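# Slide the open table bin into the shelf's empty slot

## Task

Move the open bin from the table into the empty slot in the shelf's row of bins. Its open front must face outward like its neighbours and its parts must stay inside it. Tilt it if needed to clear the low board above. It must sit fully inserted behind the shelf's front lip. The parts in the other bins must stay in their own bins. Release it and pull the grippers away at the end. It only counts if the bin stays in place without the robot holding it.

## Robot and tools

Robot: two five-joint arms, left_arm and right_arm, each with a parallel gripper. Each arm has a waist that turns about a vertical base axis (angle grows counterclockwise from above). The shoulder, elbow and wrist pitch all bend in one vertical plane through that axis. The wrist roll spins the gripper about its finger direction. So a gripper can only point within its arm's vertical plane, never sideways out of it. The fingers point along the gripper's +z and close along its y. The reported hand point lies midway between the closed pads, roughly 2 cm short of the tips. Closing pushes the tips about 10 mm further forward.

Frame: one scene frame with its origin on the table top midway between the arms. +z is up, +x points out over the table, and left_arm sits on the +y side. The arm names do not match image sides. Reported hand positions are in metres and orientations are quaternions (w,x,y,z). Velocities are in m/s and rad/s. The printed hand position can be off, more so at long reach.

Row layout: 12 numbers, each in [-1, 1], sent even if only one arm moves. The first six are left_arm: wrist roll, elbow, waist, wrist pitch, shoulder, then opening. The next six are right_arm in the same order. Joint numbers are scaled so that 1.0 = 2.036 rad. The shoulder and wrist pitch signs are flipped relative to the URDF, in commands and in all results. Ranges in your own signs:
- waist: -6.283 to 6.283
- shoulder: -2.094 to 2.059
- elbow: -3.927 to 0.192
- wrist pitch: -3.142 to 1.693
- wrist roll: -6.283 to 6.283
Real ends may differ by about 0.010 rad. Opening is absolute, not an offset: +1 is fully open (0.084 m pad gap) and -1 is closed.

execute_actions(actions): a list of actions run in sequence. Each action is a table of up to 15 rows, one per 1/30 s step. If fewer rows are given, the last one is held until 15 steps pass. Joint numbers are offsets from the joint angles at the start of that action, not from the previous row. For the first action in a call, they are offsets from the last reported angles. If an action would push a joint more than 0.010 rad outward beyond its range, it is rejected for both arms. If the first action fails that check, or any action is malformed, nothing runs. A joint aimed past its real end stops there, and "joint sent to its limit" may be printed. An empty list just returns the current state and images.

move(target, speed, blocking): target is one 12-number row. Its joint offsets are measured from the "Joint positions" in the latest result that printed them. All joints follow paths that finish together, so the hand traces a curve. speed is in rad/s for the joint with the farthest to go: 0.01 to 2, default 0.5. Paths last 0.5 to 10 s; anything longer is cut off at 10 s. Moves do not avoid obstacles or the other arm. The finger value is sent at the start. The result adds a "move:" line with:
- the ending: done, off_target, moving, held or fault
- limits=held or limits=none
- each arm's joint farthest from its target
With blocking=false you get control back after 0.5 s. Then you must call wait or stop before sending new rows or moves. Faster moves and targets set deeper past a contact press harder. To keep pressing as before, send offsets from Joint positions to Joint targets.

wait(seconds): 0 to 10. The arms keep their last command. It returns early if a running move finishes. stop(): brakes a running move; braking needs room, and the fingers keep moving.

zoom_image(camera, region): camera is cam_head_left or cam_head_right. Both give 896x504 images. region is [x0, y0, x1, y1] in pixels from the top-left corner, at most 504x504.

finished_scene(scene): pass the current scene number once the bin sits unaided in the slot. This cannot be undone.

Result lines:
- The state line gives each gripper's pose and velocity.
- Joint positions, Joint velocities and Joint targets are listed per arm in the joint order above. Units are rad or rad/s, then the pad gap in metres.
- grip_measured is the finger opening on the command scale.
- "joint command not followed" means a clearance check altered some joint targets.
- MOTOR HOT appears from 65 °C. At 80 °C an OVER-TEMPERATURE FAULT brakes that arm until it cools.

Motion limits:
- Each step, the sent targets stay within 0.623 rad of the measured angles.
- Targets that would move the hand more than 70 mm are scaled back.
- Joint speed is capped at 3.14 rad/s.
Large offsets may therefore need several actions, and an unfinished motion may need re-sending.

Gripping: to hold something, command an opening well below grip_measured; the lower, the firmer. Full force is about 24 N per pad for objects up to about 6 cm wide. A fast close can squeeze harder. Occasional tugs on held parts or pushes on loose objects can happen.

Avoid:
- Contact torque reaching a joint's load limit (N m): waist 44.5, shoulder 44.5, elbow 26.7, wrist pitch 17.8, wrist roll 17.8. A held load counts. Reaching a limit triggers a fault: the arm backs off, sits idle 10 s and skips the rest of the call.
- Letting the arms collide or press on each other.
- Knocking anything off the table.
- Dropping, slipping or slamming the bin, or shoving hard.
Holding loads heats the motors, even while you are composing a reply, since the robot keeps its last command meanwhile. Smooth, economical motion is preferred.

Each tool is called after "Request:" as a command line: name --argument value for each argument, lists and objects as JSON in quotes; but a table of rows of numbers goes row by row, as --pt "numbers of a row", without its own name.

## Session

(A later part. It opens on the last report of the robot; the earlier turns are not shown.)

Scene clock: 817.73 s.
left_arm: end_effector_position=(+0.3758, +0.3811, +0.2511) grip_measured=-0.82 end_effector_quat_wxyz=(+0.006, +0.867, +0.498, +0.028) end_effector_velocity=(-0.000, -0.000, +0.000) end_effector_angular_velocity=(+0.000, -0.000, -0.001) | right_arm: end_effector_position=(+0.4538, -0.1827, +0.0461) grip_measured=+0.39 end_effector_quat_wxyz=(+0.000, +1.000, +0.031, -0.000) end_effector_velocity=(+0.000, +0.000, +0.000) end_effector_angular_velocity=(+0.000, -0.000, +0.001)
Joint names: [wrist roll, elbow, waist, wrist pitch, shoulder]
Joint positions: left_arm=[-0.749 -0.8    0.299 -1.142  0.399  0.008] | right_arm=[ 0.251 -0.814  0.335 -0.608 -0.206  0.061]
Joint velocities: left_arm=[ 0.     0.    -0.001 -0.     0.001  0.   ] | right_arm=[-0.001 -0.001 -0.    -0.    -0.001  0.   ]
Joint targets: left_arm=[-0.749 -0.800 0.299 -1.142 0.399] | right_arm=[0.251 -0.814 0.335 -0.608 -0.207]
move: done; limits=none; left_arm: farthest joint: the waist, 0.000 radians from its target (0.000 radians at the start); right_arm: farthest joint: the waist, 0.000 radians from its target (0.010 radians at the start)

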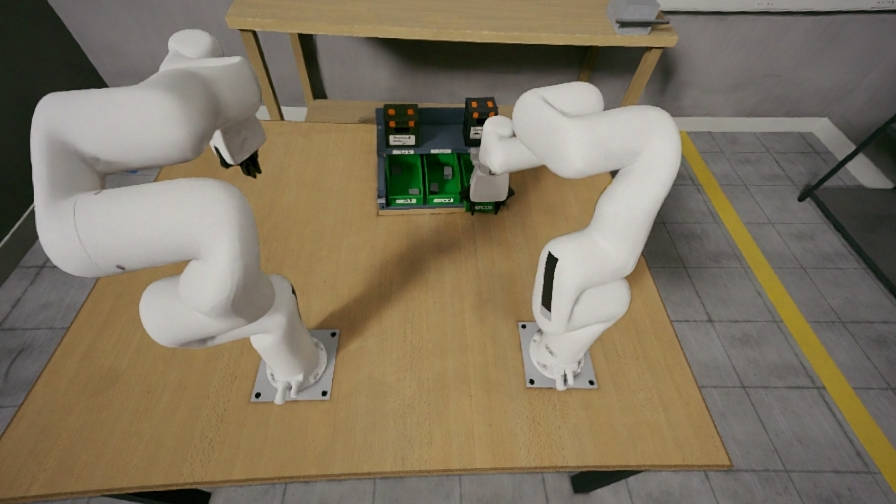

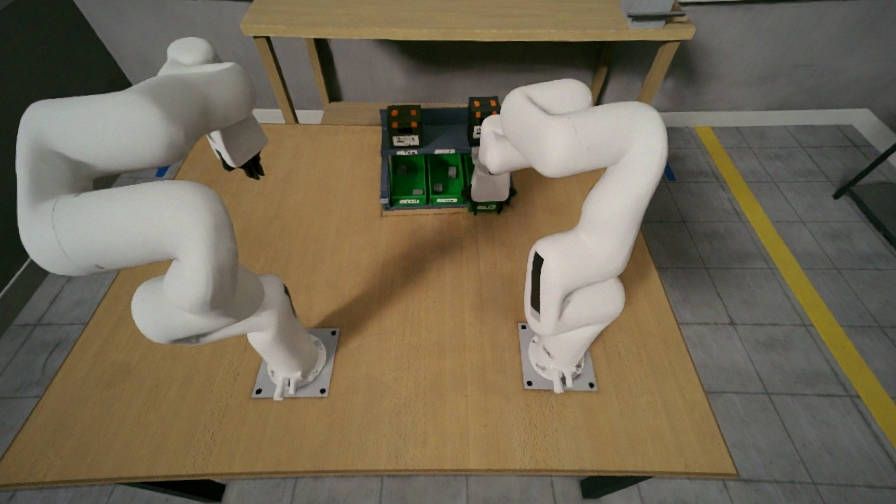

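Request:
move --target '[0, 0, 0, 0, 0, -0.8, -0.00479, -0.03218, -0.00479, -0.00898, -0.0232, 0.4]' --speed 0.05

Request:
zoom_image --camera "cam_head_left" --region '[370, 120, 570, 250]'

Scene clock: 822.00 s.
left_arm: end_effector_position=(+0.3758, +0.3811, +0.2511) grip_measured=-0.82 end_effector_quat_wxyz=(+0.006, +0.867, +0.498, +0.028) end_effector_velocity=(-0.000, -0.000, -0.000) end_effector_angular_velocity=(-0.000, +0.001, -0.001) | right_arm: end_effector_position=(+0.4712, -0.1819, +0.0453) grip_measured=+0.39 end_effector_quat_wxyz=(+0.000, +1.000, +0.031, -0.000) end_effector_velocity=(+0.000, -0.000, -0.000) end_effector_angular_velocity=(-0.000, +0.001, +0.000)
Joint names: [wrist roll, elbow, waist, wrist pitch, shoulder]
Joint positions: left_arm=[-0.749 -0.8    0.299 -1.142  0.399  0.008] | right_arm=[ 0.241 -0.88   0.325 -0.626 -0.254  0.061]
Joint velocities: left_arm=[ 0.     0.    -0.001 -0.    -0.    -0.   ] | right_arm=[-0.    -0.001 -0.    -0.    -0.001  0.   ]
Joint targets: left_arm=[-0.749 -0.800 0.299 -1.142 0.399] | right_arm=[0.241 -0.880 0.325 -0.626 -0.254]
move: done; limits=none; left_arm: farthest joint: the waist, 0.000 radians from its target (0.000 radians at the start); right_arm: farthest joint: the waist, 0.000 radians from its target (0.009 radians at the start)

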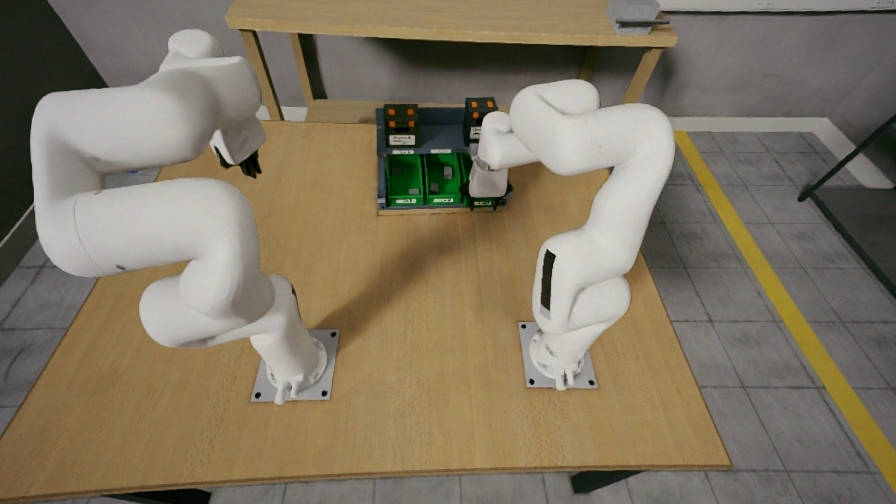

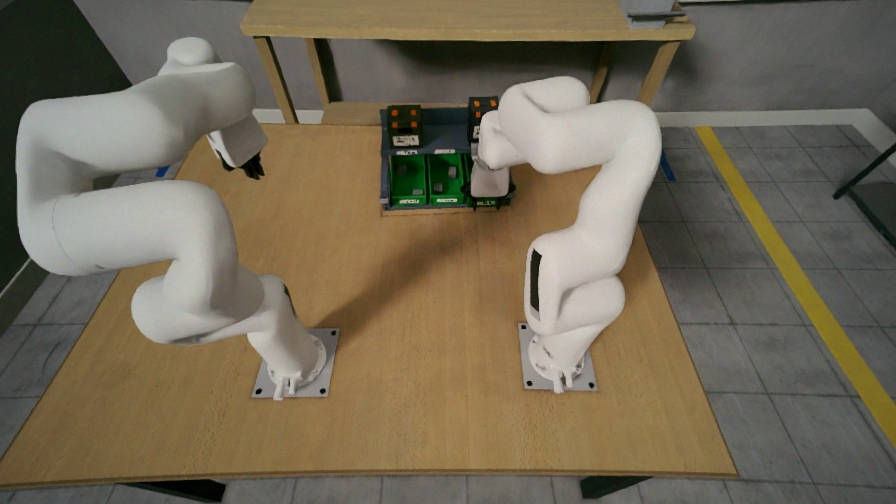

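Region (370, 120, 570, 250) of cam_head_left's 896x504 image, scaled by 2.520, with more detail than that image has; it fills the top 328 rows of this view, and the rest is white.

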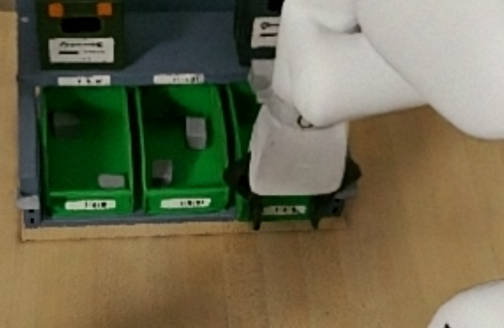

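Request:
move --target '[0, 0, 0, 0, 0, -0.8, -0.00243, -0.01919, -0.00243, -0.0063, -0.01289, 0.4]' --speed 0.05

Request:
zoom_image --camera "cam_head_left" --region '[400, 150, 540, 240]'

Scene clock: 829.87 s.
left_arm: end_effector_position=(+0.3758, +0.3811, +0.2511) grip_measured=-0.82 end_effector_quat_wxyz=(+0.006, +0.867, +0.498, +0.028) end_effector_velocity=(-0.000, -0.000, -0.000) end_effector_angular_velocity=(-0.000, +0.000, -0.000) | right_arm: end_effector_position=(+0.4812, -0.1812, +0.0454) grip_measured=+0.39 end_effector_quat_wxyz=(+0.000, +1.000, +0.031, -0.000) end_effector_velocity=(+0.000, +0.000, +0.000) end_effector_angular_velocity=(+0.000, -0.001, -0.000)
Joint names: [wrist roll, elbow, waist, wrist pitch, shoulder]
Joint positions: left_arm=[-0.749 -0.8    0.299 -1.142  0.399  0.008] | right_arm=[ 0.236 -0.919  0.32  -0.639 -0.28   0.061]
Joint velocities: left_arm=[-0.     0.002 -0.     0.     0.001 -0.   ] | right_arm=[ 0.    -0.001 -0.     0.     0.     0.   ]
Joint targets: left_arm=[-0.749 -0.800 0.299 -1.142 0.399] | right_arm=[0.236 -0.919 0.320 -0.639 -0.280]
move: done; limits=none; left_arm: farthest joint: the waist, 0.000 radians from its target (0.000 radians at the start); right_arm: farthest joint: the shoulder, 0.001 radians from its target (0.027 radians at the start)

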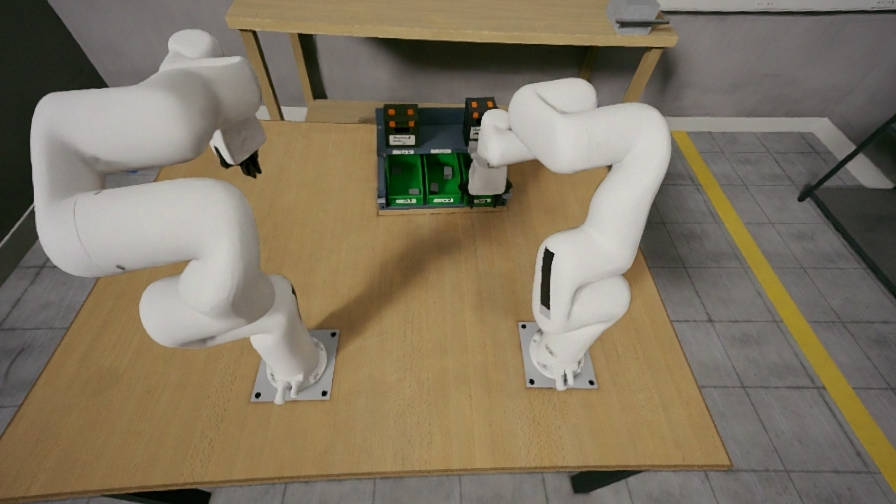

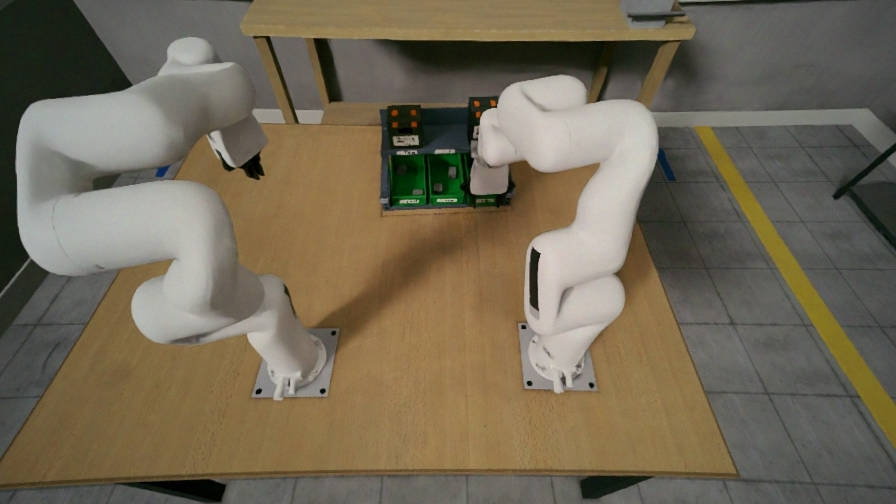

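Region (400, 150, 540, 240) of cam_head_left's 896x504 image, scaled by 3.600, with more detail than that image has; it fills the top 324 rows of this view, and the rest is white.

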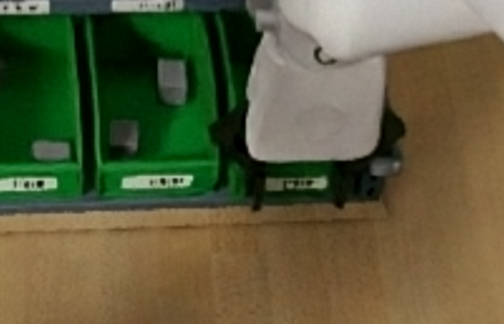

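Request:
move --target '[0, 0, 0, 0, 0, -0.8, -0.00122, -0.0096, -0.00122, -0.00315, -0.00645, 0.4]' --speed 0.03

Request:
zoom_image --camera "cam_head_left" --region '[400, 150, 540, 240]'

Scene clock: 835.50 s.
left_arm: end_effector_position=(+0.3758, +0.3811, +0.2511) grip_measured=-0.82 end_effector_quat_wxyz=(+0.006, +0.867, +0.498, +0.028) end_effector_velocity=(+0.000, +0.000, +0.001) end_effector_angular_velocity=(+0.000, -0.001, +0.001) | right_arm: end_effector_position=(+0.4861, -0.1809, +0.0454) grip_measured=+0.39 end_effector_quat_wxyz=(+0.000, +1.000, +0.031, -0.000) end_effector_velocity=(+0.000, +0.000, +0.000) end_effector_angular_velocity=(+0.000, -0.000, +0.001)
Joint names: [wrist roll, elbow, waist, wrist pitch, shoulder]
Joint positions: left_arm=[-0.749 -0.8    0.299 -1.142  0.399  0.008] | right_arm=[ 0.234 -0.938  0.317 -0.646 -0.293  0.061]
Joint velocities: left_arm=[-0.001 -0.001  0.     0.     0.001  0.   ] | right_arm=[-0.001 -0.002 -0.    -0.001 -0.001 -0.   ]
Joint targets: left_arm=[-0.749 -0.800 0.299 -1.142 0.399] | right_arm=[0.234 -0.938 0.317 -0.646 -0.293]
move: done; limits=none; left_arm: farthest joint: the waist, 0.000 radians from its target (0.000 radians at the start); right_arm: farthest joint: the elbow, 0.001 radians from its target (0.020 radians at the start)

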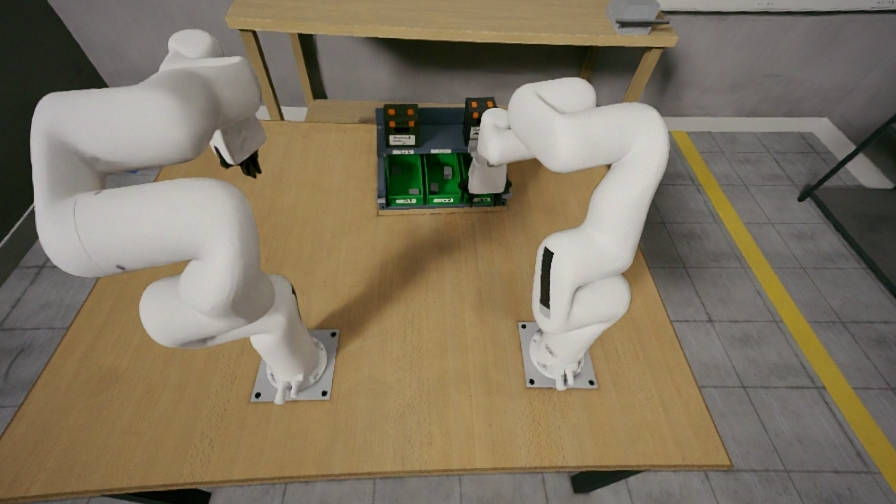

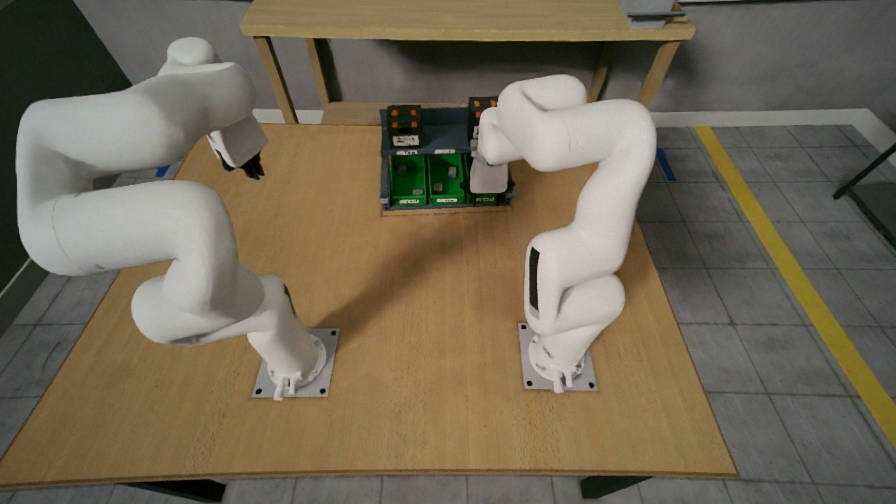

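Region (400, 150, 540, 240) of cam_head_left's 896x504 image, scaled by 3.600, with more detail than that image has; it fills the top 324 rows of this view, and the rest is white.

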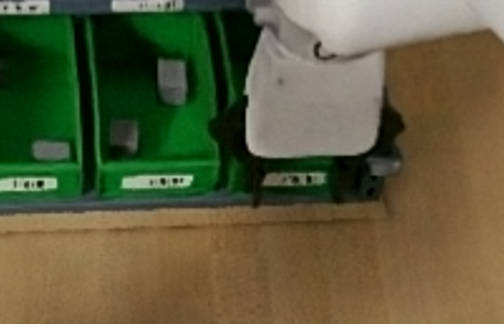

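Request:
move --target '[0, 0, 0, 0, 0, -0.8, -0.00097, -0.00768, -0.00097, -0.00252, -0.00516, 0.4]' --speed 0.03

Request:
zoom_image --camera "cam_head_left" --region '[400, 150, 540, 240]'

Scene clock: 839.30 s.
left_arm: end_effector_position=(+0.3758, +0.3811, +0.2511) grip_measured=-0.82 end_effector_quat_wxyz=(+0.006, +0.867, +0.498, +0.028) end_effector_velocity=(+0.000, +0.000, -0.000) end_effector_angular_velocity=(-0.000, +0.001, -0.000) | right_arm: end_effector_position=(+0.4900, -0.1807, +0.0454) grip_measured=+0.39 end_effector_quat_wxyz=(+0.000, +1.000, +0.031, -0.000) end_effector_velocity=(+0.001, +0.000, +0.001) end_effector_angular_velocity=(+0.000, -0.001, -0.001)
Joint names: [wrist roll, elbow, waist, wrist pitch, shoulder]
Joint positions: left_arm=[-0.749 -0.8    0.299 -1.142  0.399  0.008] | right_arm=[ 0.232 -0.953  0.316 -0.651 -0.303  0.061]
Joint velocities: left_arm=[-0.    -0.001 -0.     0.    -0.001 -0.   ] | right_arm=[ 0.    -0.001 -0.    -0.001  0.001  0.   ]
Joint targets: left_arm=[-0.749 -0.800 0.299 -1.142 0.399] | right_arm=[0.232 -0.954 0.315 -0.651 -0.303]
move: done; limits=none; left_arm: farthest joint: the waist, 0.000 radians from its target (0.000 radians at the start); right_arm: farthest joint: the waist, 0.000 radians from its target (0.002 radians at the start)

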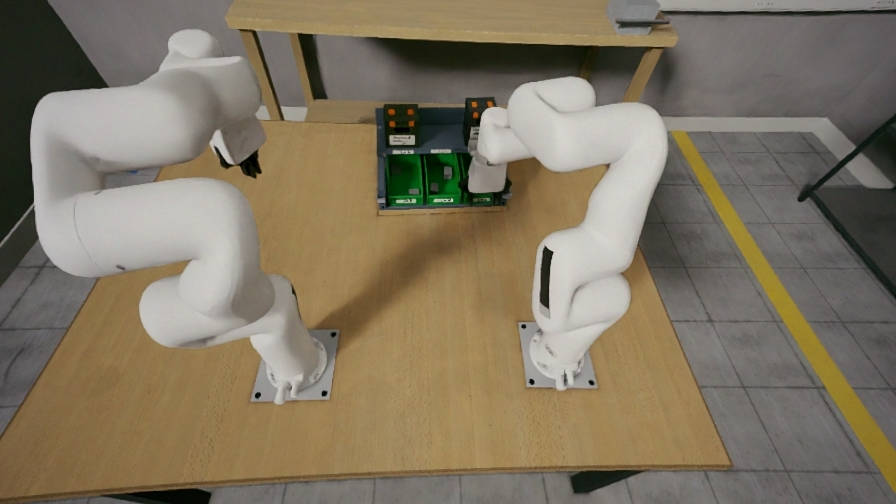

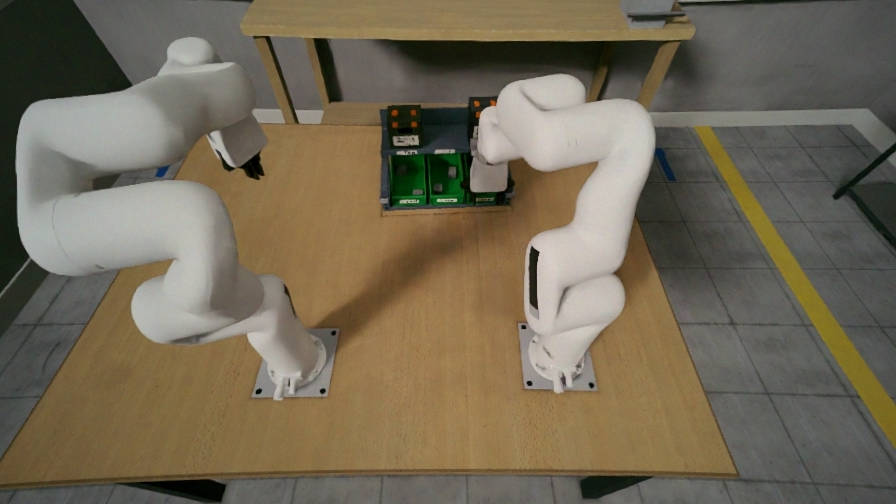

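Region (400, 150, 540, 240) of cam_head_left's 896x504 image, scaled by 3.600, with more detail than that image has; it fills the top 324 rows of this view, and the rest is white.

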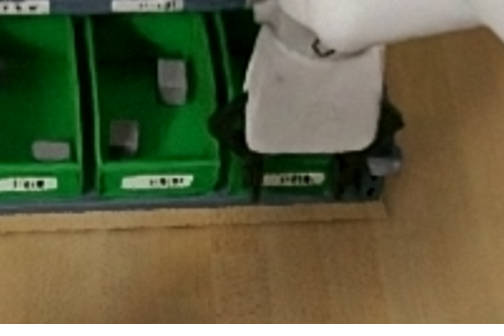

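Request:
move --target '[0, 0, 0, 0, 0, -0.8, 0.0059, 0.03306, 0.0056, -0.04583, 0.07937, 0.4]' --speed 0.25

Request:
zoom_image --camera "cam_head_left" --region '[400, 150, 540, 240]'

Scene clock: 856.53 s.
left_arm: end_effector_position=(+0.3758, +0.3811, +0.2511) grip_measured=-0.82 end_effector_quat_wxyz=(+0.006, +0.867, +0.498, +0.028) end_effector_velocity=(+0.000, -0.000, +0.000) end_effector_angular_velocity=(+0.000, -0.001, -0.001) | right_arm: end_effector_position=(+0.4667, -0.1823, +0.0900) grip_measured=+0.39 end_effector_quat_wxyz=(+0.000, +1.000, +0.030, -0.000) end_effector_velocity=(+0.001, +0.000, +0.002) end_effector_angular_velocity=(+0.001, -0.004, -0.000)
Joint names: [wrist roll, elbow, waist, wrist pitch, shoulder]
Joint positions: left_arm=[-0.749 -0.8    0.299 -1.142  0.399  0.008] | right_arm=[ 0.244 -0.886  0.327 -0.744 -0.142  0.061]
Joint velocities: left_arm=[ 0.    -0.001 -0.     0.     0.     0.   ] | right_arm=[ 0.001 -0.001  0.     0.     0.003 -0.   ]
Joint targets: left_arm=[-0.749 -0.800 0.299 -1.142 0.399] | right_arm=[0.244 -0.886 0.327 -0.744 -0.142]
move: done; limits=none; left_arm: farthest joint: the waist, 0.000 radians from its target (0.000 radians at the start); right_arm: farthest joint: the waist, 0.001 radians from its target (0.012 radians at the start)

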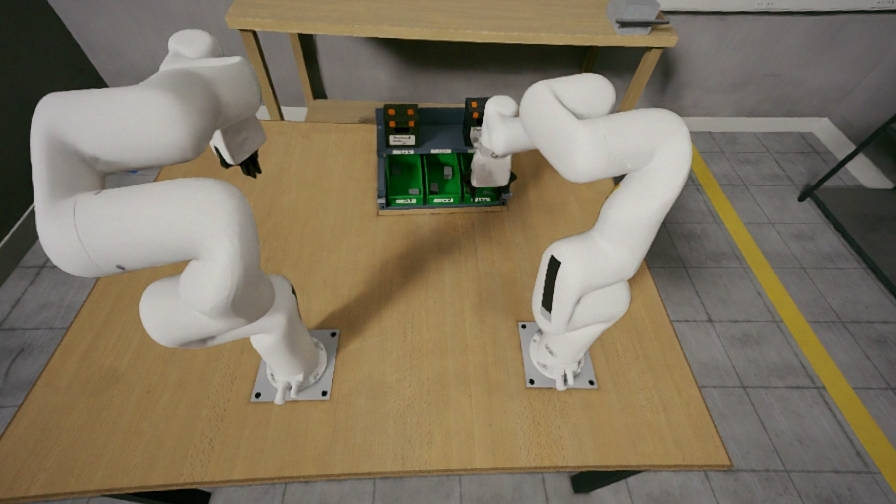

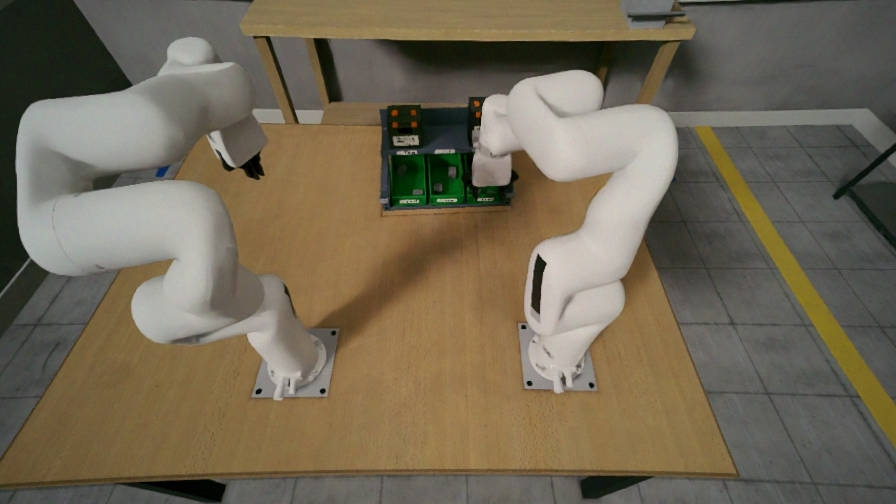

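Region (400, 150, 540, 240) of cam_head_left's 896x504 image, scaled by 3.600, with more detail than that image has; it fills the top 324 rows of this view, and the rest is white.

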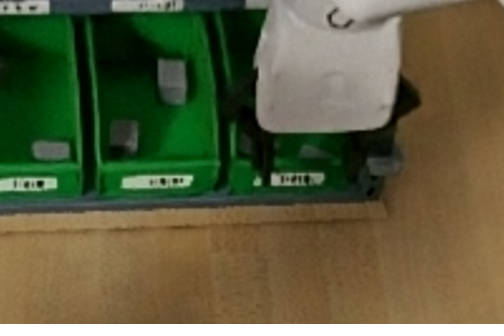

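Request:
move --target '[0, 0, 0, 0, 0, -0.8, 0, 0.0737, -0.2456, -0.1719, 0.2456, 0.4]' --speed 0.7

Request:
zoom_image --camera "cam_head_left" --region '[360, 90, 540, 230]'

Request:
zoom_image --camera "cam_head_right" --region '[360, 90, 540, 230]'

Scene clock: 862.23 s.
left_arm: end_effector_position=(+0.3758, +0.3811, +0.2511) grip_measured=-0.82 end_effector_quat_wxyz=(+0.006, +0.867, +0.498, +0.028) end_effector_velocity=(-0.000, -0.000, +0.000) end_effector_angular_velocity=(+0.000, -0.001, -0.000) | right_arm: end_effector_position=(+0.3889, -0.3904, +0.2119) grip_measured=+0.39 end_effector_quat_wxyz=(+0.000, +0.976, -0.217, -0.001) end_effector_velocity=(+0.000, -0.002, +0.003) end_effector_angular_velocity=(-0.001, -0.006, -0.005)
Joint names: [wrist roll, elbow, waist, wrist pitch, shoulder]
Joint positions: left_arm=[-0.749 -0.8    0.299 -1.142  0.399  0.008] | right_arm=[ 0.244 -0.736 -0.172 -1.094  0.357  0.061]
Joint velocities: left_arm=[-0.     0.    -0.001 -0.     0.002 -0.   ] | right_arm=[-0.    -0.002 -0.005 -0.001  0.005  0.   ]
Joint targets: left_arm=[-0.749 -0.800 0.299 -1.142 0.399] | right_arm=[0.244 -0.736 -0.173 -1.094 0.358]
move: done; limits=none; left_arm: farthest joint: the waist, 0.000 radians from its target (0.000 radians at the start); right_arm: farthest joint: the waist, 0.001 radians from its target (0.500 radians at the start)

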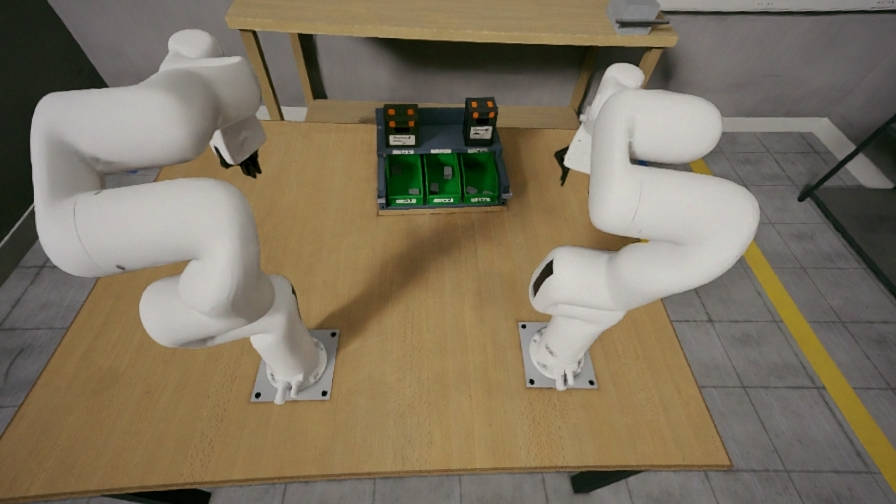

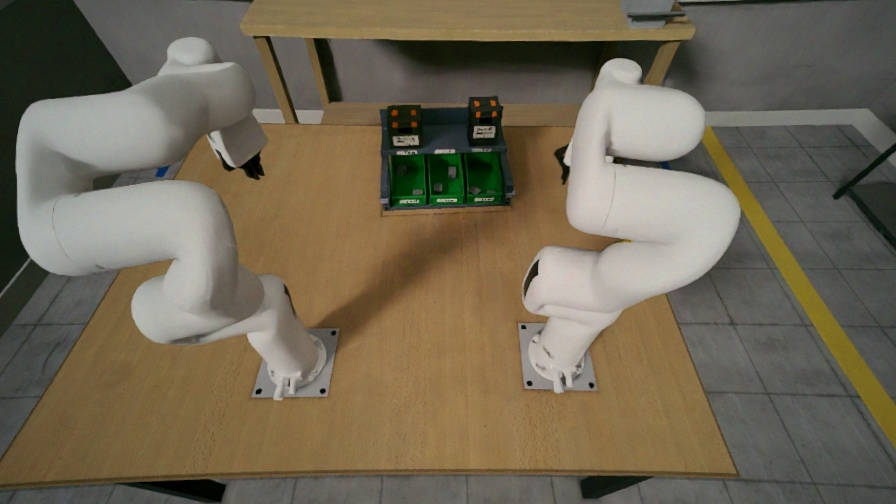

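Region (360, 90, 540, 230) of cam_head_left's 896x504 image, scaled by 2.800, with more detail than that image has.

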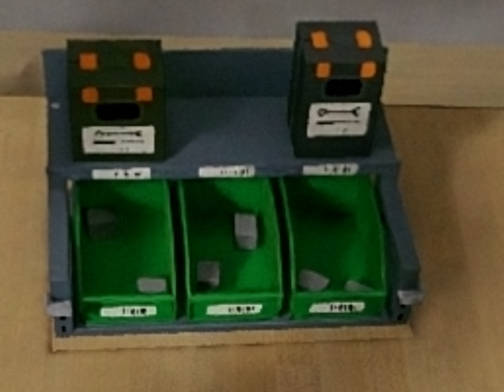

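Region (360, 90, 540, 230) of cam_head_right's 896x504 image, scaled by 2.800, with more detail than that image has.

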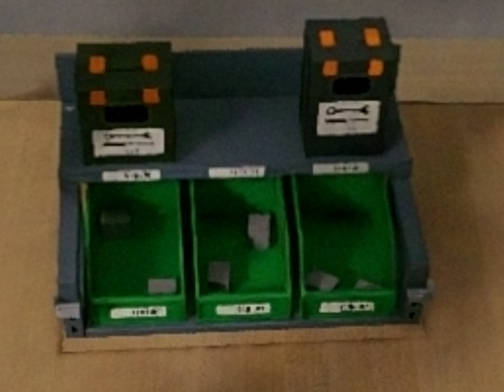

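The bin is seated in line with its neighbours behind the lip, and its parts are still inside. Both arms are clear.

Request:
finished_scene --scene 1

The scene is finished: the task was done.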